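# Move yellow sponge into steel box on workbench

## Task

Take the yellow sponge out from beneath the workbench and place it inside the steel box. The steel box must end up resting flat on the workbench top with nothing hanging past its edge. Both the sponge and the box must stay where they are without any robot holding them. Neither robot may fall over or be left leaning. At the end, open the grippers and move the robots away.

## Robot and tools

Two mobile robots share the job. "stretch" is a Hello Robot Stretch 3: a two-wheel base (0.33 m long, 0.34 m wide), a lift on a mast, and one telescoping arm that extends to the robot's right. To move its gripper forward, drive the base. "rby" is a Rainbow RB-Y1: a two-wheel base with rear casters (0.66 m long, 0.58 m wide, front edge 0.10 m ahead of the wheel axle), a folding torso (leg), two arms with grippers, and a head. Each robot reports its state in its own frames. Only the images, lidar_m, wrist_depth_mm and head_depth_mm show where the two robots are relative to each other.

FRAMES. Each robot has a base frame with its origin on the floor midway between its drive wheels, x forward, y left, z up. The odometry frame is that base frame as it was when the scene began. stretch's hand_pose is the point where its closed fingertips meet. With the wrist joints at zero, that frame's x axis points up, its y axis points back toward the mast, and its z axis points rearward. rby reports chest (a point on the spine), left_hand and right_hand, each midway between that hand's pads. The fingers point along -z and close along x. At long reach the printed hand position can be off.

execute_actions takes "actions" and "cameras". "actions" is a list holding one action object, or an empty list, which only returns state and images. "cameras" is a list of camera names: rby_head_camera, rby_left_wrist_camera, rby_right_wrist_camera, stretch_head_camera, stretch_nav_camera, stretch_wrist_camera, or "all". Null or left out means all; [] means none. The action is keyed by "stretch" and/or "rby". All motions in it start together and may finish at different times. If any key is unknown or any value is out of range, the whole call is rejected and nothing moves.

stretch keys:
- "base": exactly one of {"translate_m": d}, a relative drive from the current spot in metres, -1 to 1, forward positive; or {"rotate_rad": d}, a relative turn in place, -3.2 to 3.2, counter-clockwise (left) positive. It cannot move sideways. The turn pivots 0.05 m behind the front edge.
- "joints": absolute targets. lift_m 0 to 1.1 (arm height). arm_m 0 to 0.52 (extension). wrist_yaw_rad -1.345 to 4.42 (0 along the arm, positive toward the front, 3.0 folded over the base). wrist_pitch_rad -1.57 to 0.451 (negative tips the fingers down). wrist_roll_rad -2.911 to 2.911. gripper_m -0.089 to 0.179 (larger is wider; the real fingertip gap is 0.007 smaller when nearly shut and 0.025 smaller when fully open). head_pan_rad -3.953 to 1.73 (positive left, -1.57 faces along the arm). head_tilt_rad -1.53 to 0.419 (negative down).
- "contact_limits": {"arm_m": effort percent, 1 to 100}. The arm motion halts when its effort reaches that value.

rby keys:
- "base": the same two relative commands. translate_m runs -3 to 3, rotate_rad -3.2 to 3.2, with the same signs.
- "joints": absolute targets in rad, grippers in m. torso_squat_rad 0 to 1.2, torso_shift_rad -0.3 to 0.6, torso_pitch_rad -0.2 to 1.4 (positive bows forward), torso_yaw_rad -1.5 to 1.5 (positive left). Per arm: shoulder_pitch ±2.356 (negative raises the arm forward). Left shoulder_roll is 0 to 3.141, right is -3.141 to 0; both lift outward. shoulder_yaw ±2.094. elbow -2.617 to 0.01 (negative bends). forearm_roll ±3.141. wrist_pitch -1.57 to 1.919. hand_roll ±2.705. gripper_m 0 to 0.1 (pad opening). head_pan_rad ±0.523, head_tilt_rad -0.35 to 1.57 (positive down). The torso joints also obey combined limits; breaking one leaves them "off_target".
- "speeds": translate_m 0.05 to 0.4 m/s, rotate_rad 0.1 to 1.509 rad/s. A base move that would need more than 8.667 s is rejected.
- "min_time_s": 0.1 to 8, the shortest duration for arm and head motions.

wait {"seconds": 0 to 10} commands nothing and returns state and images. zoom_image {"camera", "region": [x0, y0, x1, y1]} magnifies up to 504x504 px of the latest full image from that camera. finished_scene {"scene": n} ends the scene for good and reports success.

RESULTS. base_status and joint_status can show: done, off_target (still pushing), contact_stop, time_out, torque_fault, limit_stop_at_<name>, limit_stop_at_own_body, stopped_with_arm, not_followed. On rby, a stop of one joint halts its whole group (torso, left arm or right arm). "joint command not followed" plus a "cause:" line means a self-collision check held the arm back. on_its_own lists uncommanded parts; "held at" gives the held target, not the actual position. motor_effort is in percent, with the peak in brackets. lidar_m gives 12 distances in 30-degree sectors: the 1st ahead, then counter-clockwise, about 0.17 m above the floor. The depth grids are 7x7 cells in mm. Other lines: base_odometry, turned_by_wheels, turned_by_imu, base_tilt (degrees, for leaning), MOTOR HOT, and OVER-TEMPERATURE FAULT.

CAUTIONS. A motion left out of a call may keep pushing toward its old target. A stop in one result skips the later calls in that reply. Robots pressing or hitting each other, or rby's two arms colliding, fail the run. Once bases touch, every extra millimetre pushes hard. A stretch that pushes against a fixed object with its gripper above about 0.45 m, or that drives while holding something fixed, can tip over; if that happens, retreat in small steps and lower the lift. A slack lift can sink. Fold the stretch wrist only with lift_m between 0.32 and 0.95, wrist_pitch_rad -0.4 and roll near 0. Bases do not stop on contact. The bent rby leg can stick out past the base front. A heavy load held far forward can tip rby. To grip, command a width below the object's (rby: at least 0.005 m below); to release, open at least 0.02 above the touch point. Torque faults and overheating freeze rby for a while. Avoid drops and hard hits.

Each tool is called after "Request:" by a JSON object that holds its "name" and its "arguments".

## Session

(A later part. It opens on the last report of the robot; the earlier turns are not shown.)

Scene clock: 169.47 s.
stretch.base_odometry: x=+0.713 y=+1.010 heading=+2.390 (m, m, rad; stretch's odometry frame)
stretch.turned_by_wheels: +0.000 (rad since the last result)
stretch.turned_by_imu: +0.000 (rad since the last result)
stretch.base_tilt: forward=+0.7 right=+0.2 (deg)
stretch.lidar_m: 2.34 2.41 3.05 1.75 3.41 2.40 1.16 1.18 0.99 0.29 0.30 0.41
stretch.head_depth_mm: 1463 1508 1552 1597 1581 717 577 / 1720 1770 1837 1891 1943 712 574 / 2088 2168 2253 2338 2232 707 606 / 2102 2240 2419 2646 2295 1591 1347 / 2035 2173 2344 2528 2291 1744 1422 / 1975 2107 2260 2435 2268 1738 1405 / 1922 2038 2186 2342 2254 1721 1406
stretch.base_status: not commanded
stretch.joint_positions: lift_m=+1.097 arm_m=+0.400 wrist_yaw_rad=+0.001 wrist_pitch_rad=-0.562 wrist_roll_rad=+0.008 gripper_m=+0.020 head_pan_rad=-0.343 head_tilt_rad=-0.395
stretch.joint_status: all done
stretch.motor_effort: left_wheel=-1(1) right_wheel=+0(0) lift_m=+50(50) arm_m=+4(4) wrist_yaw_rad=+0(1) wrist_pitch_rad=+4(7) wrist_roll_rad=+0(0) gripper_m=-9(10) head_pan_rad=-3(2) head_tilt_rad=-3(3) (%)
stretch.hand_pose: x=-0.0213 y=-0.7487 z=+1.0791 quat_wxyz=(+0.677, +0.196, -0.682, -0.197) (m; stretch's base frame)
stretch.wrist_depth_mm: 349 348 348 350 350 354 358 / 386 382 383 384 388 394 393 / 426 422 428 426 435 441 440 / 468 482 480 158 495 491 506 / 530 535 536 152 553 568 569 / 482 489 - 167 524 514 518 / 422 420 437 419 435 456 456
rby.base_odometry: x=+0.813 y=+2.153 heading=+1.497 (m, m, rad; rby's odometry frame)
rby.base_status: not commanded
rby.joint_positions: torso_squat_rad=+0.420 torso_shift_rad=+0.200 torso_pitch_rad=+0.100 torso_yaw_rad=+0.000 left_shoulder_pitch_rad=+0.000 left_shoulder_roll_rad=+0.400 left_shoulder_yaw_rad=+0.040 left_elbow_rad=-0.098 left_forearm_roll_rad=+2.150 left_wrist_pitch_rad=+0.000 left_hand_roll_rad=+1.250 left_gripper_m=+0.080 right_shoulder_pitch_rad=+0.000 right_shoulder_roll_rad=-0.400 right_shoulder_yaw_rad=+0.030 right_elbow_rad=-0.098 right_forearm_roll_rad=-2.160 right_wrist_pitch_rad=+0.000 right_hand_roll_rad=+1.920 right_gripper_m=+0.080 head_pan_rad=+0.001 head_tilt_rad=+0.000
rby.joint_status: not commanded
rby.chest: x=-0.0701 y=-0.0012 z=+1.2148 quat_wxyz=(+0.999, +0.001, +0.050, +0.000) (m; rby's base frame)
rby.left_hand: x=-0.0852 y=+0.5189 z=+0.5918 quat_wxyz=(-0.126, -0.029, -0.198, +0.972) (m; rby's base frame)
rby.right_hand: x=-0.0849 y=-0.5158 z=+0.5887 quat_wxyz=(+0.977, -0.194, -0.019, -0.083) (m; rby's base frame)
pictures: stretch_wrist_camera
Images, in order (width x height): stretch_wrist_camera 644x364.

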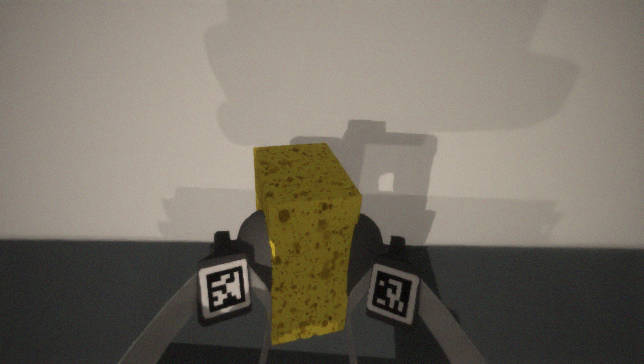

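Request:
{"name": "execute_actions", "arguments": {"actions": [{"stretch":{"joints":{"wrist_pitch_rad":-0.05}}}], "cameras": []}}

Request:
{"name": "execute_actions", "arguments": {"actions": [{"stretch":{"joints":{"arm_m":0.19}}}], "cameras": []}}

Request:
{"name": "execute_actions", "arguments": {"actions": [{"stretch":{"joints":{"wrist_pitch_rad":-0.5}}}], "cameras": ["stretch_wrist_camera","stretch_nav_camera"]}}

Scene clock: 171.07 s.
stretch.base_odometry: x=+0.713 y=+1.010 heading=+2.390 (m, m, rad; stretch's odometry frame)
stretch.turned_by_wheels: +0.000 (rad since the last result)
stretch.turned_by_imu: +0.000 (rad since the last result)
stretch.base_tilt: forward=+0.5 right=+0.3 (deg)
stretch.lidar_m: 2.34 2.41 3.05 1.75 3.40 2.39 1.16 1.18 0.99 0.29 0.30 0.41
stretch.head_depth_mm: 1466 1502 1551 1589 1582 717 577 / 1731 1778 1822 1884 1931 714 574 / 2102 2174 2244 2342 2233 707 605 / 2106 2273 2431 2609 2292 1601 1355 / 2044 2176 2349 2528 2284 1751 1412 / 1975 2112 2249 2425 2248 1748 1414 / 1918 2026 2177 2342 2241 1731 1404
stretch.base_status: not commanded
stretch.joint_positions: lift_m=+1.097 arm_m=+0.400 wrist_yaw_rad=+0.001 wrist_pitch_rad=-0.075 wrist_roll_rad=+0.008 gripper_m=+0.020 head_pan_rad=-0.343 head_tilt_rad=-0.395
stretch.joint_status: all done
stretch.motor_effort: left_wheel=-1(2) right_wheel=+1(1) lift_m=+50(50) arm_m=+4(3) wrist_yaw_rad=-3(1) wrist_pitch_rad=+9(8) wrist_roll_rad=+0(0) gripper_m=-9(10) head_pan_rad=-3(3) head_tilt_rad=-3(3) (%)
stretch.hand_pose: x=-0.0211 y=-0.7984 z=+1.1927 quat_wxyz=(+0.704, +0.027, -0.709, -0.026) (m; stretch's base frame)
stretch.wrist_depth_mm: 337 335 344 346 354 354 358 / 343 347 352 362 362 365 373 / 358 358 362 369 374 385 383 / 368 370 376 159 382 391 393 / 380 385 385 152 400 409 408 / 399 401 - 168 411 422 429 / 411 414 422 426 434 435 442
rby.base_odometry: x=+0.813 y=+2.153 heading=+1.497 (m, m, rad; rby's odometry frame)
rby.base_status: not commanded
rby.joint_positions: torso_squat_rad=+0.420 torso_shift_rad=+0.200 torso_pitch_rad=+0.100 torso_yaw_rad=+0.000 left_shoulder_pitch_rad=+0.000 left_shoulder_roll_rad=+0.400 left_shoulder_yaw_rad=+0.040 left_elbow_rad=-0.098 left_forearm_roll_rad=+2.150 left_wrist_pitch_rad=+0.000 left_hand_roll_rad=+1.250 left_gripper_m=+0.080 right_shoulder_pitch_rad=+0.000 right_shoulder_roll_rad=-0.400 right_shoulder_yaw_rad=+0.030 right_elbow_rad=-0.098 right_forearm_roll_rad=-2.160 right_wrist_pitch_rad=+0.000 right_hand_roll_rad=+1.920 right_gripper_m=+0.080 head_pan_rad=+0.001 head_tilt_rad=+0.000
rby.joint_status: not commanded
rby.chest: x=-0.0701 y=-0.0012 z=+1.2148 quat_wxyz=(+0.999, +0.001, +0.050, +0.000) (m; rby's base frame)
rby.left_hand: x=-0.0852 y=+0.5189 z=+0.5918 quat_wxyz=(-0.126, -0.029, -0.198, +0.972) (m; rby's base frame)
rby.right_hand: x=-0.0849 y=-0.5158 z=+0.5887 quat_wxyz=(+0.977, -0.194, -0.019, -0.083) (m; rby's base frame)
pictures: none
No camera images: the call's "cameras" was empty. Leave "cameras" out to get every camera's image.

Scene clock: 173.87 s.
stretch.base_odometry: x=+0.713 y=+1.010 heading=+2.390 (m, m, rad; stretch's odometry frame)
stretch.turned_by_wheels: +0.000 (rad since the last result)
stretch.turned_by_imu: +0.000 (rad since the last result)
stretch.base_tilt: forward=+0.7 right=+0.5 (deg)
stretch.lidar_m: 2.35 2.41 3.05 1.75 3.38 2.40 1.16 1.18 1.00 0.30 0.30 0.41
stretch.head_depth_mm: 1471 1507 1554 1581 1589 717 578 / 1732 1774 1835 1884 1928 712 574 / 2081 2175 2244 2321 2223 709 606 / 2104 2254 2436 2633 2301 1599 1349 / 2024 2183 2344 2541 2282 1750 1419 / 1987 2113 2246 2443 2271 1731 1415 / 1915 2037 2170 2340 2245 1730 1397
stretch.base_status: not commanded
stretch.joint_positions: lift_m=+1.097 arm_m=+0.190 wrist_yaw_rad=+0.001 wrist_pitch_rad=-0.074 wrist_roll_rad=+0.008 gripper_m=+0.020 head_pan_rad=-0.343 head_tilt_rad=-0.395
stretch.joint_status: all done
stretch.motor_effort: left_wheel=-1(1) right_wheel=+0(1) lift_m=+50(50) arm_m=-4(4) wrist_yaw_rad=-2(1) wrist_pitch_rad=+9(9) wrist_roll_rad=+0(0) gripper_m=-9(10) head_pan_rad=-2(3) head_tilt_rad=-3(3) (%)
stretch.hand_pose: x=-0.0211 y=-0.5890 z=+1.1930 quat_wxyz=(+0.704, +0.027, -0.709, -0.026) (m; stretch's base frame)
stretch.wrist_depth_mm: 534 538 548 548 552 570 581 / 553 555 565 553 569 583 583 / 564 580 566 579 575 601 619 / 569 605 582 158 621 596 623 / 588 612 605 152 628 646 629 / 638 636 - 168 666 662 685 / 642 653 652 667 689 683 709
rby.base_odometry: x=+0.813 y=+2.153 heading=+1.497 (m, m, rad; rby's odometry frame)
rby.base_status: not commanded
rby.joint_positions: torso_squat_rad=+0.420 torso_shift_rad=+0.200 torso_pitch_rad=+0.100 torso_yaw_rad=+0.000 left_shoulder_pitch_rad=+0.000 left_shoulder_roll_rad=+0.400 left_shoulder_yaw_rad=+0.040 left_elbow_rad=-0.098 left_forearm_roll_rad=+2.150 left_wrist_pitch_rad=+0.000 left_hand_roll_rad=+1.250 left_gripper_m=+0.080 right_shoulder_pitch_rad=+0.000 right_shoulder_roll_rad=-0.400 right_shoulder_yaw_rad=+0.030 right_elbow_rad=-0.098 right_forearm_roll_rad=-2.160 right_wrist_pitch_rad=+0.000 right_hand_roll_rad=+1.920 right_gripper_m=+0.080 head_pan_rad=+0.001 head_tilt_rad=+0.000
rby.joint_status: not commanded
rby.chest: x=-0.0701 y=-0.0012 z=+1.2148 quat_wxyz=(+0.999, +0.001, +0.050, +0.000) (m; rby's base frame)
rby.left_hand: x=-0.0852 y=+0.5189 z=+0.5918 quat_wxyz=(-0.126, -0.029, -0.198, +0.972) (m; rby's base frame)
rby.right_hand: x=-0.0849 y=-0.5158 z=+0.5887 quat_wxyz=(+0.977, -0.194, -0.019, -0.083) (m; rby's base frame)
pictures: none
No camera images: the call's "cameras" was empty. Leave "cameras" out to get every camera's image.

Scene clock: 174.90 s.
stretch.base_odometry: x=+0.713 y=+1.010 heading=+2.390 (m, m, rad; stretch's odometry frame)
stretch.turned_by_wheels: +0.000 (rad since the last result)
stretch.turned_by_imu: +0.000 (rad since the last result)
stretch.base_tilt: forward=+0.8 right=+0.4 (deg)
stretch.lidar_m: 2.35 2.41 3.04 1.76 3.39 2.40 1.16 1.18 0.99 0.30 0.30 0.41
stretch.head_depth_mm: 1461 1506 1544 1581 1576 716 578 / 1717 1774 1831 1884 1936 711 575 / 2090 2157 2245 2329 2240 707 606 / 2098 2253 2416 2599 2319 1596 1348 / 2036 2169 2347 2534 2286 1750 1422 / 1976 2102 2257 2445 2263 1744 1413 / 1923 2051 2178 2340 2235 1726 1399
stretch.base_status: not commanded
stretch.joint_positions: lift_m=+1.097 arm_m=+0.190 wrist_yaw_rad=+0.001 wrist_pitch_rad=-0.512 wrist_roll_rad=+0.008 gripper_m=+0.020 head_pan_rad=-0.343 head_tilt_rad=-0.395
stretch.joint_status: all done
stretch.motor_effort: left_wheel=-1(1) right_wheel=+1(1) lift_m=+50(50) arm_m=-4(4) wrist_yaw_rad=-1(1) wrist_pitch_rad=+4(11) wrist_roll_rad=+0(0) gripper_m=-10(10) head_pan_rad=-2(2) head_tilt_rad=-4(3) (%)
stretch.hand_pose: x=-0.0213 y=-0.5468 z=+1.0893 quat_wxyz=(+0.682, +0.179, -0.686, -0.180) (m; stretch's base frame)
stretch.wrist_depth_mm: 544 539 537 551 549 569 565 / 590 599 590 594 603 610 617 / 668 653 666 647 661 706 676 / 679 696 675 158 701 725 754 / 588 592 589 152 634 649 659 / 495 319 - 168 312 314 313 / 267 320 384 369 370 352 346
rby.base_odometry: x=+0.813 y=+2.153 heading=+1.497 (m, m, rad; rby's odometry frame)
rby.base_status: not commanded
rby.joint_positions: torso_squat_rad=+0.420 torso_shift_rad=+0.200 torso_pitch_rad=+0.100 torso_yaw_rad=+0.000 left_shoulder_pitch_rad=+0.000 left_shoulder_roll_rad=+0.400 left_shoulder_yaw_rad=+0.040 left_elbow_rad=-0.098 left_forearm_roll_rad=+2.150 left_wrist_pitch_rad=+0.000 left_hand_roll_rad=+1.250 left_gripper_m=+0.080 right_shoulder_pitch_rad=+0.000 right_shoulder_roll_rad=-0.400 right_shoulder_yaw_rad=+0.030 right_elbow_rad=-0.098 right_forearm_roll_rad=-2.160 right_wrist_pitch_rad=+0.000 right_hand_roll_rad=+1.920 right_gripper_m=+0.080 head_pan_rad=+0.001 head_tilt_rad=+0.000
rby.joint_status: not commanded
rby.chest: x=-0.0701 y=-0.0012 z=+1.2148 quat_wxyz=(+0.999, +0.001, +0.050, +0.000) (m; rby's base frame)
rby.left_hand: x=-0.0852 y=+0.5189 z=+0.5918 quat_wxyz=(-0.126, -0.029, -0.198, +0.972) (m; rby's base frame)
rby.right_hand: x=-0.0849 y=-0.5158 z=+0.5887 quat_wxyz=(+0.977, -0.194, -0.019, -0.083) (m; rby's base frame)
pictures: stretch_nav_camera (sideways: a quarter turn counterclockwise sets it upright), stretch_wrist_camera
Images, in order (width x height): stretch_nav_camera 672x504, stretch_wrist_camera 644x364.

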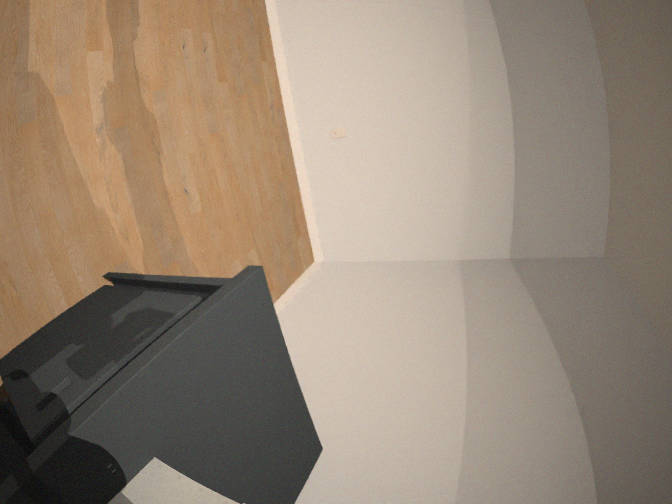

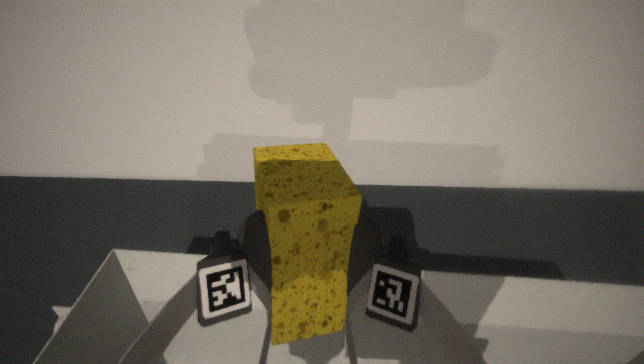

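Request:
{"name": "execute_actions", "arguments": {"actions": [{"stretch":{"joints":{"arm_m":0.15}}}], "cameras": []}}

Request:
{"name": "execute_actions", "arguments": {"actions": [{"stretch":{"joints":{"gripper_m":0.15}}}], "cameras": []}}

Request:
{"name": "execute_actions", "arguments": {"actions": [{"stretch":{"joints":{"wrist_pitch_rad":0}}}], "cameras": []}}

Request:
{"name": "execute_actions", "arguments": {"actions": [{"stretch":{"joints":{"arm_m":0.34}}}], "cameras": []}}

Request:
{"name": "execute_actions", "arguments": {"actions": [{"stretch":{"joints":{"wrist_pitch_rad":-0.0,"arm_m":0.0}}}], "cameras": []}}

Request:
{"name": "execute_actions", "arguments": {"actions": [{"stretch":{"joints":{"wrist_pitch_rad":-0.7}}}], "cameras": ["stretch_wrist_camera","rby_head_camera"]}}

Scene clock: 177.10 s.
stretch.base_odometry: x=+0.713 y=+1.010 heading=+2.390 (m, m, rad; stretch's odometry frame)
stretch.turned_by_wheels: +0.000 (rad since the last result)
stretch.turned_by_imu: +0.000 (rad since the last result)
stretch.base_tilt: forward=+0.5 right=+0.4 (deg)
stretch.lidar_m: 2.35 2.42 3.04 1.76 3.40 2.40 1.16 1.18 0.99 0.30 0.30 0.41
stretch.head_depth_mm: 1471 1508 1545 1590 1582 718 578 / 1726 1779 1827 1890 1931 712 575 / 2082 2160 2241 2335 2225 706 606 / 2107 2259 2414 2625 2310 1602 1350 / 2039 2164 2317 2507 2287 1751 1417 / 1990 2108 2253 2423 2265 1735 1411 / 1915 2050 2190 2349 2246 1732 1401
stretch.base_status: not commanded
stretch.joint_positions: lift_m=+1.097 arm_m=+0.150 wrist_yaw_rad=+0.001 wrist_pitch_rad=-0.513 wrist_roll_rad=+0.008 gripper_m=+0.020 head_pan_rad=-0.343 head_tilt_rad=-0.395
stretch.joint_status: all done
stretch.motor_effort: left_wheel=-1(1) right_wheel=+0(0) lift_m=+50(50) arm_m=-4(3) wrist_yaw_rad=-1(3) wrist_pitch_rad=+5(4) wrist_roll_rad=+0(0) gripper_m=-9(11) head_pan_rad=-3(3) head_tilt_rad=-3(3) (%)
stretch.hand_pose: x=-0.0213 y=-0.5067 z=+1.0892 quat_wxyz=(+0.682, +0.179, -0.686, -0.180) (m; stretch's base frame)
stretch.wrist_depth_mm: 568 577 584 579 587 599 591 / 622 624 641 639 656 677 665 / 699 701 709 674 725 714 726 / 693 688 687 158 762 754 793 / 584 359 343 152 628 646 658 / 497 346 - 167 361 367 361 / 272 323 440 436 442 425 397
rby.base_odometry: x=+0.813 y=+2.153 heading=+1.497 (m, m, rad; rby's odometry frame)
rby.base_status: not commanded
rby.joint_positions: torso_squat_rad=+0.420 torso_shift_rad=+0.200 torso_pitch_rad=+0.100 torso_yaw_rad=+0.000 left_shoulder_pitch_rad=+0.000 left_shoulder_roll_rad=+0.400 left_shoulder_yaw_rad=+0.040 left_elbow_rad=-0.098 left_forearm_roll_rad=+2.150 left_wrist_pitch_rad=+0.000 left_hand_roll_rad=+1.250 left_gripper_m=+0.080 right_shoulder_pitch_rad=+0.000 right_shoulder_roll_rad=-0.400 right_shoulder_yaw_rad=+0.030 right_elbow_rad=-0.098 right_forearm_roll_rad=-2.160 right_wrist_pitch_rad=+0.000 right_hand_roll_rad=+1.920 right_gripper_m=+0.080 head_pan_rad=+0.001 head_tilt_rad=+0.000
rby.joint_status: not commanded
rby.chest: x=-0.0701 y=-0.0012 z=+1.2148 quat_wxyz=(+0.999, +0.001, +0.050, +0.000) (m; rby's base frame)
rby.left_hand: x=-0.0852 y=+0.5189 z=+0.5918 quat_wxyz=(-0.126, -0.029, -0.198, +0.972) (m; rby's base frame)
rby.right_hand: x=-0.0849 y=-0.5158 z=+0.5887 quat_wxyz=(+0.977, -0.194, -0.019, -0.083) (m; rby's base frame)
pictures: none
No camera images: the call's "cameras" was empty. Leave "cameras" out to get every camera's image.

Scene clock: 178.90 s.
stretch.base_odometry: x=+0.713 y=+1.010 heading=+2.390 (m, m, rad; stretch's odometry frame)
stretch.turned_by_wheels: +0.000 (rad since the last result)
stretch.turned_by_imu: +0.000 (rad since the last result)
stretch.base_tilt: forward=+0.8 right=+0.4 (deg)
stretch.lidar_m: 2.35 2.40 3.03 1.75 3.38 2.39 1.16 1.18 0.99 0.30 0.30 0.41
stretch.head_depth_mm: 1469 1503 1547 1591 1584 717 578 / 1726 1775 1825 1891 1944 712 575 / 2089 2165 2257 2321 2225 707 606 / 2102 2263 2444 2626 2303 1600 1345 / 2051 2179 2333 2527 2284 1759 1418 / 1978 2103 2256 2425 2249 1743 1411 / 1920 2041 2187 2333 2236 1724 1403
stretch.base_status: not commanded
stretch.joint_positions: lift_m=+1.097 arm_m=+0.150 wrist_yaw_rad=+0.001 wrist_pitch_rad=-0.513 wrist_roll_rad=+0.008 gripper_m=+0.150 head_pan_rad=-0.343 head_tilt_rad=-0.395
stretch.joint_status: all done
stretch.motor_effort: left_wheel=-1(1) right_wheel=+0(0) lift_m=+50(50) arm_m=-3(3) wrist_yaw_rad=-1(2) wrist_pitch_rad=+5(5) wrist_roll_rad=+0(0) gripper_m=+0(99) head_pan_rad=-3(3) head_tilt_rad=-3(3) (%)
stretch.hand_pose: x=-0.0213 y=-0.5067 z=+1.0892 quat_wxyz=(+0.682, +0.179, -0.686, -0.180) (m; stretch's base frame)
stretch.wrist_depth_mm: 572 584 586 582 585 590 594 / 639 634 631 637 633 655 665 / 699 710 707 720 718 715 715 / 673 688 704 727 747 762 797 / 581 359 346 349 621 636 634 / 509 378 393 381 370 - 357 / 258 372 441 435 444 443 389
rby.base_odometry: x=+0.813 y=+2.153 heading=+1.497 (m, m, rad; rby's odometry frame)
rby.base_status: not commanded
rby.joint_positions: torso_squat_rad=+0.420 torso_shift_rad=+0.200 torso_pitch_rad=+0.100 torso_yaw_rad=+0.000 left_shoulder_pitch_rad=+0.000 left_shoulder_roll_rad=+0.400 left_shoulder_yaw_rad=+0.040 left_elbow_rad=-0.098 left_forearm_roll_rad=+2.150 left_wrist_pitch_rad=+0.000 left_hand_roll_rad=+1.250 left_gripper_m=+0.080 right_shoulder_pitch_rad=+0.000 right_shoulder_roll_rad=-0.400 right_shoulder_yaw_rad=+0.030 right_elbow_rad=-0.098 right_forearm_roll_rad=-2.160 right_wrist_pitch_rad=+0.000 right_hand_roll_rad=+1.920 right_gripper_m=+0.080 head_pan_rad=+0.001 head_tilt_rad=+0.000
rby.joint_status: not commanded
rby.chest: x=-0.0701 y=-0.0012 z=+1.2148 quat_wxyz=(+0.999, +0.001, +0.050, +0.000) (m; rby's base frame)
rby.left_hand: x=-0.0852 y=+0.5189 z=+0.5918 quat_wxyz=(-0.126, -0.029, -0.198, +0.972) (m; rby's base frame)
rby.right_hand: x=-0.0849 y=-0.5158 z=+0.5887 quat_wxyz=(+0.977, -0.194, -0.019, -0.083) (m; rby's base frame)
pictures: none
No camera images: the call's "cameras" was empty. Leave "cameras" out to get every camera's image.

Scene clock: 179.97 s.
stretch.base_odometry: x=+0.713 y=+1.010 heading=+2.390 (m, m, rad; stretch's odometry frame)
stretch.turned_by_wheels: +0.000 (rad since the last result)
stretch.turned_by_imu: +0.000 (rad since the last result)
stretch.base_tilt: forward=+0.6 right=+0.4 (deg)
stretch.lidar_m: 2.34 2.42 3.03 1.75 3.38 2.39 1.16 1.18 1.00 0.29 0.30 0.41
stretch.head_depth_mm: 1468 1509 1543 1583 1585 716 578 / 1719 1780 1821 1883 1927 714 574 / 2085 2173 2245 2332 2231 708 606 / 2113 2260 2426 2625 2308 1602 1349 / 2027 2172 2338 2514 2280 1759 1428 / 1969 2107 2254 2436 2259 1741 1411 / 1909 2034 2171 2344 2248 1730 1404
stretch.base_status: not commanded
stretch.joint_positions: lift_m=+1.097 arm_m=+0.150 wrist_yaw_rad=+0.001 wrist_pitch_rad=-0.024 wrist_roll_rad=+0.008 gripper_m=+0.150 head_pan_rad=-0.343 head_tilt_rad=-0.395
stretch.joint_status: all done
stretch.motor_effort: left_wheel=-1(1) right_wheel=+1(0) lift_m=+50(50) arm_m=-4(4) wrist_yaw_rad=-2(1) wrist_pitch_rad=+9(11) wrist_roll_rad=+1(0) gripper_m=+2(1) head_pan_rad=-2(3) head_tilt_rad=-3(3) (%)
stretch.hand_pose: x=-0.0211 y=-0.5509 z=+1.2057 quat_wxyz=(+0.705, +0.009, -0.709, -0.008) (m; stretch's base frame)
stretch.wrist_depth_mm: 569 575 591 592 602 615 619 / 587 598 612 606 618 635 641 / 605 603 610 631 625 628 643 / 612 631 624 634 659 649 667 / 625 639 649 664 676 671 697 / 633 662 678 666 687 - 713 / 664 687 682 687 708 721 738
rby.base_odometry: x=+0.813 y=+2.153 heading=+1.497 (m, m, rad; rby's odometry frame)
rby.base_status: not commanded
rby.joint_positions: torso_squat_rad=+0.420 torso_shift_rad=+0.200 torso_pitch_rad=+0.100 torso_yaw_rad=+0.000 left_shoulder_pitch_rad=+0.000 left_shoulder_roll_rad=+0.400 left_shoulder_yaw_rad=+0.040 left_elbow_rad=-0.098 left_forearm_roll_rad=+2.150 left_wrist_pitch_rad=+0.000 left_hand_roll_rad=+1.250 left_gripper_m=+0.080 right_shoulder_pitch_rad=+0.000 right_shoulder_roll_rad=-0.400 right_shoulder_yaw_rad=+0.030 right_elbow_rad=-0.098 right_forearm_roll_rad=-2.160 right_wrist_pitch_rad=+0.000 right_hand_roll_rad=+1.920 right_gripper_m=+0.080 head_pan_rad=+0.001 head_tilt_rad=+0.000
rby.joint_status: not commanded
rby.chest: x=-0.0701 y=-0.0012 z=+1.2148 quat_wxyz=(+0.999, +0.001, +0.050, +0.000) (m; rby's base frame)
rby.left_hand: x=-0.0852 y=+0.5189 z=+0.5918 quat_wxyz=(-0.126, -0.029, -0.198, +0.972) (m; rby's base frame)
rby.right_hand: x=-0.0849 y=-0.5158 z=+0.5887 quat_wxyz=(+0.977, -0.194, -0.019, -0.083) (m; rby's base frame)
pictures: none
No camera images: the call's "cameras" was empty. Leave "cameras" out to get every camera's image.

Scene clock: 182.60 s.
stretch.base_odometry: x=+0.713 y=+1.010 heading=+2.390 (m, m, rad; stretch's odometry frame)
stretch.turned_by_wheels: +0.000 (rad since the last result)
stretch.turned_by_imu: +0.000 (rad since the last result)
stretch.base_tilt: forward=+0.6 right=+0.3 (deg)
stretch.lidar_m: 2.34 2.42 3.05 1.75 3.39 2.40 1.16 1.18 1.00 0.30 0.30 0.41
stretch.head_depth_mm: 1470 1500 1543 1584 1584 716 577 / 1727 1776 1829 1882 1929 712 575 / 2082 2150 2247 2337 2220 708 607 / 2120 2267 2417 2623 2301 1599 1354 / 2025 2183 2339 2506 2275 1758 1415 / 1972 2111 2251 2426 2254 1730 1411 / 1912 2041 2174 2331 2258 1732 1401
stretch.base_status: not commanded
stretch.joint_positions: lift_m=+1.097 arm_m=+0.340 wrist_yaw_rad=+0.001 wrist_pitch_rad=-0.022 wrist_roll_rad=+0.008 gripper_m=+0.150 head_pan_rad=-0.343 head_tilt_rad=-0.395
stretch.joint_status: all done
stretch.motor_effort: left_wheel=-1(1) right_wheel=+1(1) lift_m=+50(50) arm_m=+4(4) wrist_yaw_rad=-2(1) wrist_pitch_rad=+8(8) wrist_roll_rad=+0(0) gripper_m=+0(1) head_pan_rad=-3(3) head_tilt_rad=-3(3) (%)
stretch.hand_pose: x=-0.0211 y=-0.7403 z=+1.2061 quat_wxyz=(+0.705, +0.009, -0.709, -0.008) (m; stretch's base frame)
stretch.wrist_depth_mm: 394 402 406 408 417 422 420 / 413 412 420 416 427 426 431 / 418 417 421 432 433 441 449 / 425 429 435 443 450 458 453 / 434 434 455 453 459 465 477 / 451 467 462 470 484 - 481 / 466 467 477 476 492 501 494
rby.base_odometry: x=+0.813 y=+2.153 heading=+1.497 (m, m, rad; rby's odometry frame)
rby.base_status: not commanded
rby.joint_positions: torso_squat_rad=+0.420 torso_shift_rad=+0.200 torso_pitch_rad=+0.100 torso_yaw_rad=+0.000 left_shoulder_pitch_rad=+0.000 left_shoulder_roll_rad=+0.400 left_shoulder_yaw_rad=+0.040 left_elbow_rad=-0.098 left_forearm_roll_rad=+2.150 left_wrist_pitch_rad=+0.000 left_hand_roll_rad=+1.250 left_gripper_m=+0.080 right_shoulder_pitch_rad=+0.000 right_shoulder_roll_rad=-0.400 right_shoulder_yaw_rad=+0.030 right_elbow_rad=-0.098 right_forearm_roll_rad=-2.160 right_wrist_pitch_rad=+0.000 right_hand_roll_rad=+1.920 right_gripper_m=+0.080 head_pan_rad=+0.001 head_tilt_rad=+0.000
rby.joint_status: not commanded
rby.chest: x=-0.0701 y=-0.0012 z=+1.2148 quat_wxyz=(+0.999, +0.001, +0.050, +0.000) (m; rby's base frame)
rby.left_hand: x=-0.0852 y=+0.5189 z=+0.5918 quat_wxyz=(-0.126, -0.029, -0.198, +0.972) (m; rby's base frame)
rby.right_hand: x=-0.0849 y=-0.5158 z=+0.5887 quat_wxyz=(+0.977, -0.194, -0.019, -0.083) (m; rby's base frame)
pictures: none
No camera images: the call's "cameras" was empty. Leave "cameras" out to get every camera's image.

Scene clock: 186.30 s.
stretch.base_odometry: x=+0.713 y=+1.010 heading=+2.390 (m, m, rad; stretch's odometry frame)
stretch.turned_by_wheels: +0.000 (rad since the last result)
stretch.turned_by_imu: +0.001 (rad since the last result)
stretch.base_tilt: forward=+0.6 right=+0.4 (deg)
stretch.lidar_m: 2.35 2.42 3.05 1.75 3.39 2.40 1.16 1.18 0.99 0.29 0.30 0.41
stretch.head_depth_mm: 1465 1505 1536 1583 1578 718 579 / 1716 1778 1824 1887 1930 712 575 / 2085 2171 2246 2360 2217 707 607 / 2104 2245 2409 2624 2307 1598 1347 / 2046 2186 2341 2514 2284 1741 1423 / 1977 2111 2252 2438 2267 1738 1409 / 1923 2043 2177 2342 2253 1726 1402
stretch.base_status: not commanded
stretch.joint_positions: lift_m=+1.097 arm_m=+0.000 wrist_yaw_rad=+0.001 wrist_pitch_rad=-0.022 wrist_roll_rad=+0.008 gripper_m=+0.150 head_pan_rad=-0.343 head_tilt_rad=-0.395
stretch.joint_status: all done
stretch.motor_effort: left_wheel=-1(1) right_wheel=+0(1) lift_m=+50(50) arm_m=-4(4) wrist_yaw_rad=-1(3) wrist_pitch_rad=+8(7) wrist_roll_rad=+0(0) gripper_m=+0(0) head_pan_rad=-3(2) head_tilt_rad=-4(3) (%)
stretch.hand_pose: x=-0.0211 y=-0.4009 z=+1.2061 quat_wxyz=(+0.705, +0.009, -0.709, -0.008) (m; stretch's base frame)
stretch.wrist_depth_mm: 704 731 739 736 752 775 775 / 741 750 757 766 767 786 798 / 770 752 793 780 777 802 809 / 753 776 801 789 812 822 810 / 760 808 796 846 835 854 872 / 808 825 827 847 865 - 868 / 754 795 826 801 839 795 877
rby.base_odometry: x=+0.813 y=+2.153 heading=+1.497 (m, m, rad; rby's odometry frame)
rby.base_status: not commanded
rby.joint_positions: torso_squat_rad=+0.420 torso_shift_rad=+0.200 torso_pitch_rad=+0.100 torso_yaw_rad=+0.000 left_shoulder_pitch_rad=+0.000 left_shoulder_roll_rad=+0.400 left_shoulder_yaw_rad=+0.040 left_elbow_rad=-0.098 left_forearm_roll_rad=+2.150 left_wrist_pitch_rad=+0.000 left_hand_roll_rad=+1.250 left_gripper_m=+0.080 right_shoulder_pitch_rad=+0.000 right_shoulder_roll_rad=-0.400 right_shoulder_yaw_rad=+0.030 right_elbow_rad=-0.098 right_forearm_roll_rad=-2.160 right_wrist_pitch_rad=+0.000 right_hand_roll_rad=+1.920 right_gripper_m=+0.080 head_pan_rad=+0.001 head_tilt_rad=+0.000
rby.joint_status: not commanded
rby.chest: x=-0.0701 y=-0.0012 z=+1.2148 quat_wxyz=(+0.999, +0.001, +0.050, +0.000) (m; rby's base frame)
rby.left_hand: x=-0.0852 y=+0.5189 z=+0.5918 quat_wxyz=(-0.126, -0.029, -0.198, +0.972) (m; rby's base frame)
rby.right_hand: x=-0.0849 y=-0.5158 z=+0.5887 quat_wxyz=(+0.977, -0.194, -0.019, -0.083) (m; rby's base frame)
pictures: none
No camera images: the call's "cameras" was empty. Leave "cameras" out to get every camera's image.

Scene clock: 187.50 s.
stretch.base_odometry: x=+0.713 y=+1.010 heading=+2.390 (m, m, rad; stretch's odometry frame)
stretch.turned_by_wheels: +0.000 (rad since the last result)
stretch.turned_by_imu: +0.000 (rad since the last result)
stretch.base_tilt: forward=+0.5 right=+0.4 (deg)
stretch.lidar_m: 2.34 2.42 3.04 1.75 3.41 2.40 1.16 1.18 1.00 0.29 0.30 0.41
stretch.head_depth_mm: 1467 1516 1548 1586 1586 717 578 / 1720 1778 1836 1883 1912 713 575 / 2081 2160 2242 2333 2222 707 606 / 2113 2260 2414 2622 2302 1594 1349 / 2035 2185 2323 2536 2274 1750 1420 / 1982 2109 2264 2447 2266 1741 1421 / 1919 2041 2190 2335 2231 1722 1403
stretch.base_status: not commanded
stretch.joint_positions: lift_m=+1.097 arm_m=+0.000 wrist_yaw_rad=+0.001 wrist_pitch_rad=-0.709 wrist_roll_rad=+0.008 gripper_m=+0.150 head_pan_rad=-0.343 head_tilt_rad=-0.395
stretch.joint_status: all done
stretch.motor_effort: left_wheel=-1(1) right_wheel=+1(0) lift_m=+50(50) arm_m=-4(3) wrist_yaw_rad=-1(2) wrist_pitch_rad=+3(8) wrist_roll_rad=+0(0) gripper_m=+1(0) head_pan_rad=-3(2) head_tilt_rad=-3(4) (%)
stretch.hand_pose: x=-0.0214 y=-0.3242 z=+1.0509 quat_wxyz=(+0.661, +0.245, -0.665, -0.246) (m; stretch's base frame)
stretch.wrist_depth_mm: 774 819 814 782 806 826 795 / 708 701 448 444 447 444 823 / 618 392 516 496 501 491 416 / 525 354 515 566 552 543 410 / 466 279 276 499 499 512 402 / 434 348 316 305 295 - 276 / 383 393 389 392 392 400 352
rby.base_odometry: x=+0.813 y=+2.153 heading=+1.497 (m, m, rad; rby's odometry frame)
rby.base_status: not commanded
rby.joint_positions: torso_squat_rad=+0.420 torso_shift_rad=+0.200 torso_pitch_rad=+0.100 torso_yaw_rad=+0.000 left_shoulder_pitch_rad=+0.000 left_shoulder_roll_rad=+0.400 left_shoulder_yaw_rad=+0.040 left_elbow_rad=-0.098 left_forearm_roll_rad=+2.150 left_wrist_pitch_rad=+0.000 left_hand_roll_rad=+1.250 left_gripper_m=+0.080 right_shoulder_pitch_rad=+0.000 right_shoulder_roll_rad=-0.400 right_shoulder_yaw_rad=+0.030 right_elbow_rad=-0.098 right_forearm_roll_rad=-2.160 right_wrist_pitch_rad=+0.000 right_hand_roll_rad=+1.920 right_gripper_m=+0.080 head_pan_rad=+0.001 head_tilt_rad=+0.000
rby.joint_status: not commanded
rby.chest: x=-0.0701 y=-0.0012 z=+1.2148 quat_wxyz=(+0.999, +0.001, +0.050, +0.000) (m; rby's base frame)
rby.left_hand: x=-0.0852 y=+0.5189 z=+0.5918 quat_wxyz=(-0.126, -0.029, -0.198, +0.972) (m; rby's base frame)
rby.right_hand: x=-0.0849 y=-0.5158 z=+0.5887 quat_wxyz=(+0.977, -0.194, -0.019, -0.083) (m; rby's base frame)
pictures: rby_head_camera, stretch_wrist_camera
Images, in order (width x height): rby_head_camera 896x504, stretch_wrist_camera 644x364.

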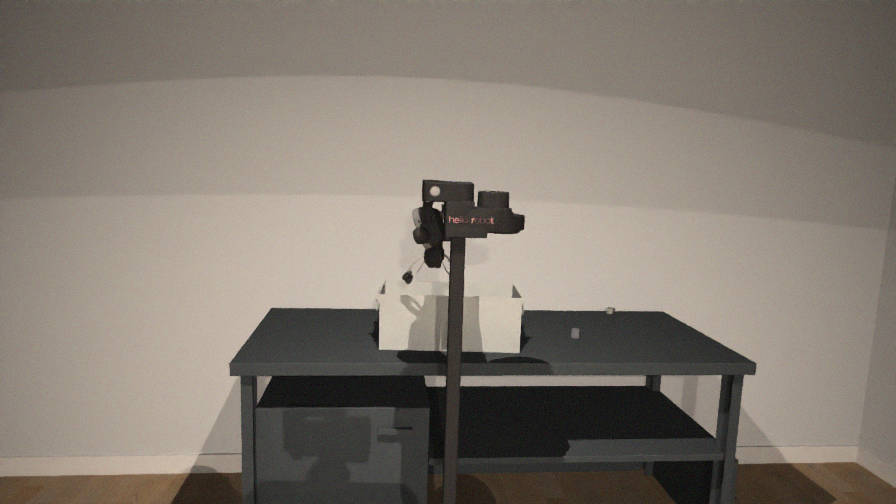

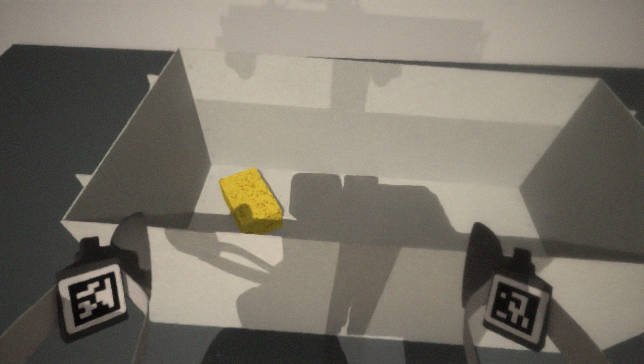

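Sponge is in. Move clear.

Request:
{"name": "execute_actions", "arguments": {"actions": [{"stretch":{"joints":{"wrist_pitch_rad":0}}}], "cameras": []}}

Request:
{"name": "execute_actions", "arguments": {"actions": [{"stretch":{"joints":{"wrist_yaw_rad":1.5}}}], "cameras": []}}

Request:
{"name": "execute_actions", "arguments": {"actions": [{"stretch":{"base":{"translate_m":0.7}}}], "cameras": []}}

Request:
{"name": "finished_scene", "arguments": {"scene": 2}}

Scene clock: 189.13 s.
stretch.base_odometry: x=+0.713 y=+1.010 heading=+2.390 (m, m, rad; stretch's odometry frame)
stretch.turned_by_wheels: +0.000 (rad since the last result)
stretch.turned_by_imu: +0.000 (rad since the last result)
stretch.base_tilt: forward=+0.5 right=+0.2 (deg)
stretch.lidar_m: 2.34 2.41 3.06 1.75 3.40 2.39 1.16 1.18 1.00 0.30 0.30 0.41
stretch.head_depth_mm: 1470 1500 1540 1580 1581 718 579 / 1727 1772 1834 1898 1932 710 574 / 2087 2159 2245 2326 2218 707 606 / 2108 2254 2424 2652 2291 1605 1348 / 2041 2180 2330 2534 2278 1750 1418 / 1980 2107 2249 2433 2256 1741 1408 / 1905 2053 2173 2341 2241 1728 1403
stretch.base_status: not commanded
stretch.joint_positions: lift_m=+1.097 arm_m=+0.000 wrist_yaw_rad=+0.001 wrist_pitch_rad=-0.024 wrist_roll_rad=+0.008 gripper_m=+0.150 head_pan_rad=-0.343 head_tilt_rad=-0.395
stretch.joint_status: all done
stretch.motor_effort: left_wheel=-1(1) right_wheel=+1(0) lift_m=+50(50) arm_m=-3(4) wrist_yaw_rad=-2(1) wrist_pitch_rad=+8(10) wrist_roll_rad=+0(0) gripper_m=+0(0) head_pan_rad=-3(3) head_tilt_rad=-4(3) (%)
stretch.hand_pose: x=-0.0211 y=-0.4009 z=+1.2057 quat_wxyz=(+0.705, +0.009, -0.709, -0.008) (m; stretch's base frame)
stretch.wrist_depth_mm: 728 733 744 751 739 762 774 / 737 765 745 757 753 778 781 / 754 781 787 795 780 777 806 / 785 783 794 808 818 831 825 / 798 823 797 815 841 852 840 / 803 833 829 849 840 - 876 / 751 780 829 833 817 777 858
rby.base_odometry: x=+0.813 y=+2.153 heading=+1.497 (m, m, rad; rby's odometry frame)
rby.base_status: not commanded
rby.joint_positions: torso_squat_rad=+0.420 torso_shift_rad=+0.200 torso_pitch_rad=+0.100 torso_yaw_rad=+0.000 left_shoulder_pitch_rad=+0.000 left_shoulder_roll_rad=+0.400 left_shoulder_yaw_rad=+0.040 left_elbow_rad=-0.098 left_forearm_roll_rad=+2.150 left_wrist_pitch_rad=+0.000 left_hand_roll_rad=+1.250 left_gripper_m=+0.080 right_shoulder_pitch_rad=+0.000 right_shoulder_roll_rad=-0.400 right_shoulder_yaw_rad=+0.030 right_elbow_rad=-0.098 right_forearm_roll_rad=-2.160 right_wrist_pitch_rad=+0.000 right_hand_roll_rad=+1.920 right_gripper_m=+0.080 head_pan_rad=+0.001 head_tilt_rad=+0.000
rby.joint_status: not commanded
rby.chest: x=-0.0701 y=-0.0012 z=+1.2148 quat_wxyz=(+0.999, +0.001, +0.050, +0.000) (m; rby's base frame)
rby.left_hand: x=-0.0852 y=+0.5189 z=+0.5918 quat_wxyz=(-0.126, -0.029, -0.198, +0.972) (m; rby's base frame)
rby.right_hand: x=-0.0849 y=-0.5158 z=+0.5887 quat_wxyz=(+0.977, -0.194, -0.019, -0.083) (m; rby's base frame)
pictures: none
No camera images: the call's "cameras" was empty. Leave "cameras" out to get every camera's image.

Scene clock: 190.87 s.
stretch.base_odometry: x=+0.713 y=+1.010 heading=+2.390 (m, m, rad; stretch's odometry frame)
stretch.turned_by_wheels: +0.000 (rad since the last result)
stretch.turned_by_imu: +0.000 (rad since the last result)
stretch.base_tilt: forward=+0.6 right=+0.2 (deg)
stretch.lidar_m: 2.34 2.41 3.05 1.75 3.41 2.40 1.16 1.18 1.00 0.30 0.30 0.41
stretch.head_depth_mm: 1468 1504 1543 1581 1580 745 578 / 1720 1782 1829 1893 1901 687 574 / 2078 2167 2253 2294 2162 706 606 / 2102 2262 2423 2570 2196 1598 1348 / 2046 2175 2343 2497 2279 1755 1415 / 1982 2110 2252 2420 2256 1735 1409 / 1924 2042 2189 2345 2263 1724 1403
stretch.base_status: not commanded
stretch.joint_positions: lift_m=+1.097 arm_m=+0.000 wrist_yaw_rad=+1.497 wrist_pitch_rad=-0.023 wrist_roll_rad=+0.008 gripper_m=+0.150 head_pan_rad=-0.343 head_tilt_rad=-0.395
stretch.joint_status: all done
stretch.motor_effort: left_wheel=-1(1) right_wheel=+0(0) lift_m=+50(50) arm_m=-4(4) wrist_yaw_rad=+2(2) wrist_pitch_rad=+8(8) wrist_roll_rad=+0(0) gripper_m=+0(1) head_pan_rad=-3(3) head_tilt_rad=-3(3) (%)
stretch.hand_pose: x=+0.2335 y=-0.1641 z=+1.2059 quat_wxyz=(+0.522, +0.489, -0.514, +0.473) (m; stretch's base frame)
stretch.wrist_depth_mm: - - - - - - 967 / - - - - - - 988 / - - - - - - 970 / - - - - - - 976 / - - - - - - - / - - - - - - 976 / - - - - - - 907
rby.base_odometry: x=+0.813 y=+2.153 heading=+1.497 (m, m, rad; rby's odometry frame)
rby.base_status: not commanded
rby.joint_positions: torso_squat_rad=+0.420 torso_shift_rad=+0.200 torso_pitch_rad=+0.100 torso_yaw_rad=+0.000 left_shoulder_pitch_rad=+0.000 left_shoulder_roll_rad=+0.400 left_shoulder_yaw_rad=+0.040 left_elbow_rad=-0.098 left_forearm_roll_rad=+2.150 left_wrist_pitch_rad=+0.000 left_hand_roll_rad=+1.250 left_gripper_m=+0.080 right_shoulder_pitch_rad=+0.000 right_shoulder_roll_rad=-0.400 right_shoulder_yaw_rad=+0.030 right_elbow_rad=-0.098 right_forearm_roll_rad=-2.160 right_wrist_pitch_rad=+0.000 right_hand_roll_rad=+1.920 right_gripper_m=+0.080 head_pan_rad=+0.001 head_tilt_rad=+0.000
rby.joint_status: not commanded
rby.chest: x=-0.0701 y=-0.0012 z=+1.2148 quat_wxyz=(+0.999, +0.001, +0.050, +0.000) (m; rby's base frame)
rby.left_hand: x=-0.0852 y=+0.5189 z=+0.5918 quat_wxyz=(-0.126, -0.029, -0.198, +0.972) (m; rby's base frame)
rby.right_hand: x=-0.0849 y=-0.5158 z=+0.5887 quat_wxyz=(+0.977, -0.194, -0.019, -0.083) (m; rby's base frame)
pictures: none
No camera images: the call's "cameras" was empty. Leave "cameras" out to get every camera's image.

Scene clock: 199.27 s.
stretch.base_odometry: x=+0.202 y=+1.488 heading=+2.390 (m, m, rad; stretch's odometry frame)
stretch.turned_by_wheels: +0.000 (rad since the last result)
stretch.turned_by_imu: +0.003 (rad since the last result)
stretch.base_tilt: forward=+0.6 right=+0.2 (deg)
stretch.lidar_m: 1.65 1.70 2.15 1.77 1.81 3.14 1.87 0.40 0.25 0.32 1.02 1.37
stretch.head_depth_mm: 1439 1475 1507 1557 1588 1632 1450 / 1560 1664 1765 1849 1871 1720 1444 / 1515 1634 1763 1912 2079 1774 1437 / 1471 1577 1695 1786 2024 1763 1428 / 1422 1514 1635 1752 1915 1757 1422 / 1387 1474 1571 1693 1834 1738 1416 / 1344 1419 1526 1636 1760 1729 1398
stretch.base_status: done
stretch.joint_positions: lift_m=+1.097 arm_m=+0.000 wrist_yaw_rad=+1.497 wrist_pitch_rad=-0.023 wrist_roll_rad=+0.008 gripper_m=+0.150 head_pan_rad=-0.343 head_tilt_rad=-0.395
stretch.joint_status: not commanded
stretch.motor_effort: left_wheel=-1(2) right_wheel=+0(6) lift_m=+50(50) arm_m=-3(3) wrist_yaw_rad=+2(3) wrist_pitch_rad=+8(8) wrist_roll_rad=+0(1) gripper_m=+0(1) head_pan_rad=-3(3) head_tilt_rad=-3(4) (%)
stretch.hand_pose: x=+0.2335 y=-0.1641 z=+1.2059 quat_wxyz=(+0.522, +0.489, -0.514, +0.473) (m; stretch's base frame)
stretch.wrist_depth_mm: - - - - - - 930 / - - - - - - 960 / - - - - - - 956 / - - - - - - 978 / - - - - - - 952 / - - - - - - 949 / - - - - - - 925
rby.base_odometry: x=+0.813 y=+2.153 heading=+1.497 (m, m, rad; rby's odometry frame)
rby.base_status: not commanded
rby.joint_positions: torso_squat_rad=+0.420 torso_shift_rad=+0.200 torso_pitch_rad=+0.100 torso_yaw_rad=+0.000 left_shoulder_pitch_rad=+0.000 left_shoulder_roll_rad=+0.400 left_shoulder_yaw_rad=+0.040 left_elbow_rad=-0.098 left_forearm_roll_rad=+2.150 left_wrist_pitch_rad=+0.000 left_hand_roll_rad=+1.250 left_gripper_m=+0.080 right_shoulder_pitch_rad=+0.000 right_shoulder_roll_rad=-0.400 right_shoulder_yaw_rad=+0.030 right_elbow_rad=-0.098 right_forearm_roll_rad=-2.160 right_wrist_pitch_rad=+0.000 right_hand_roll_rad=+1.920 right_gripper_m=+0.080 head_pan_rad=+0.001 head_tilt_rad=+0.000
rby.joint_status: not commanded
rby.chest: x=-0.0701 y=-0.0012 z=+1.2148 quat_wxyz=(+0.999, +0.001, +0.050, +0.000) (m; rby's base frame)
rby.left_hand: x=-0.0852 y=+0.5189 z=+0.5918 quat_wxyz=(-0.126, -0.029, -0.198, +0.972) (m; rby's base frame)
rby.right_hand: x=-0.0849 y=-0.5158 z=+0.5887 quat_wxyz=(+0.977, -0.194, -0.019, -0.083) (m; rby's base frame)
pictures: none
No camera images: the call's "cameras" was empty. Leave "cameras" out to get every camera's image.

The scene is finished: the task was done.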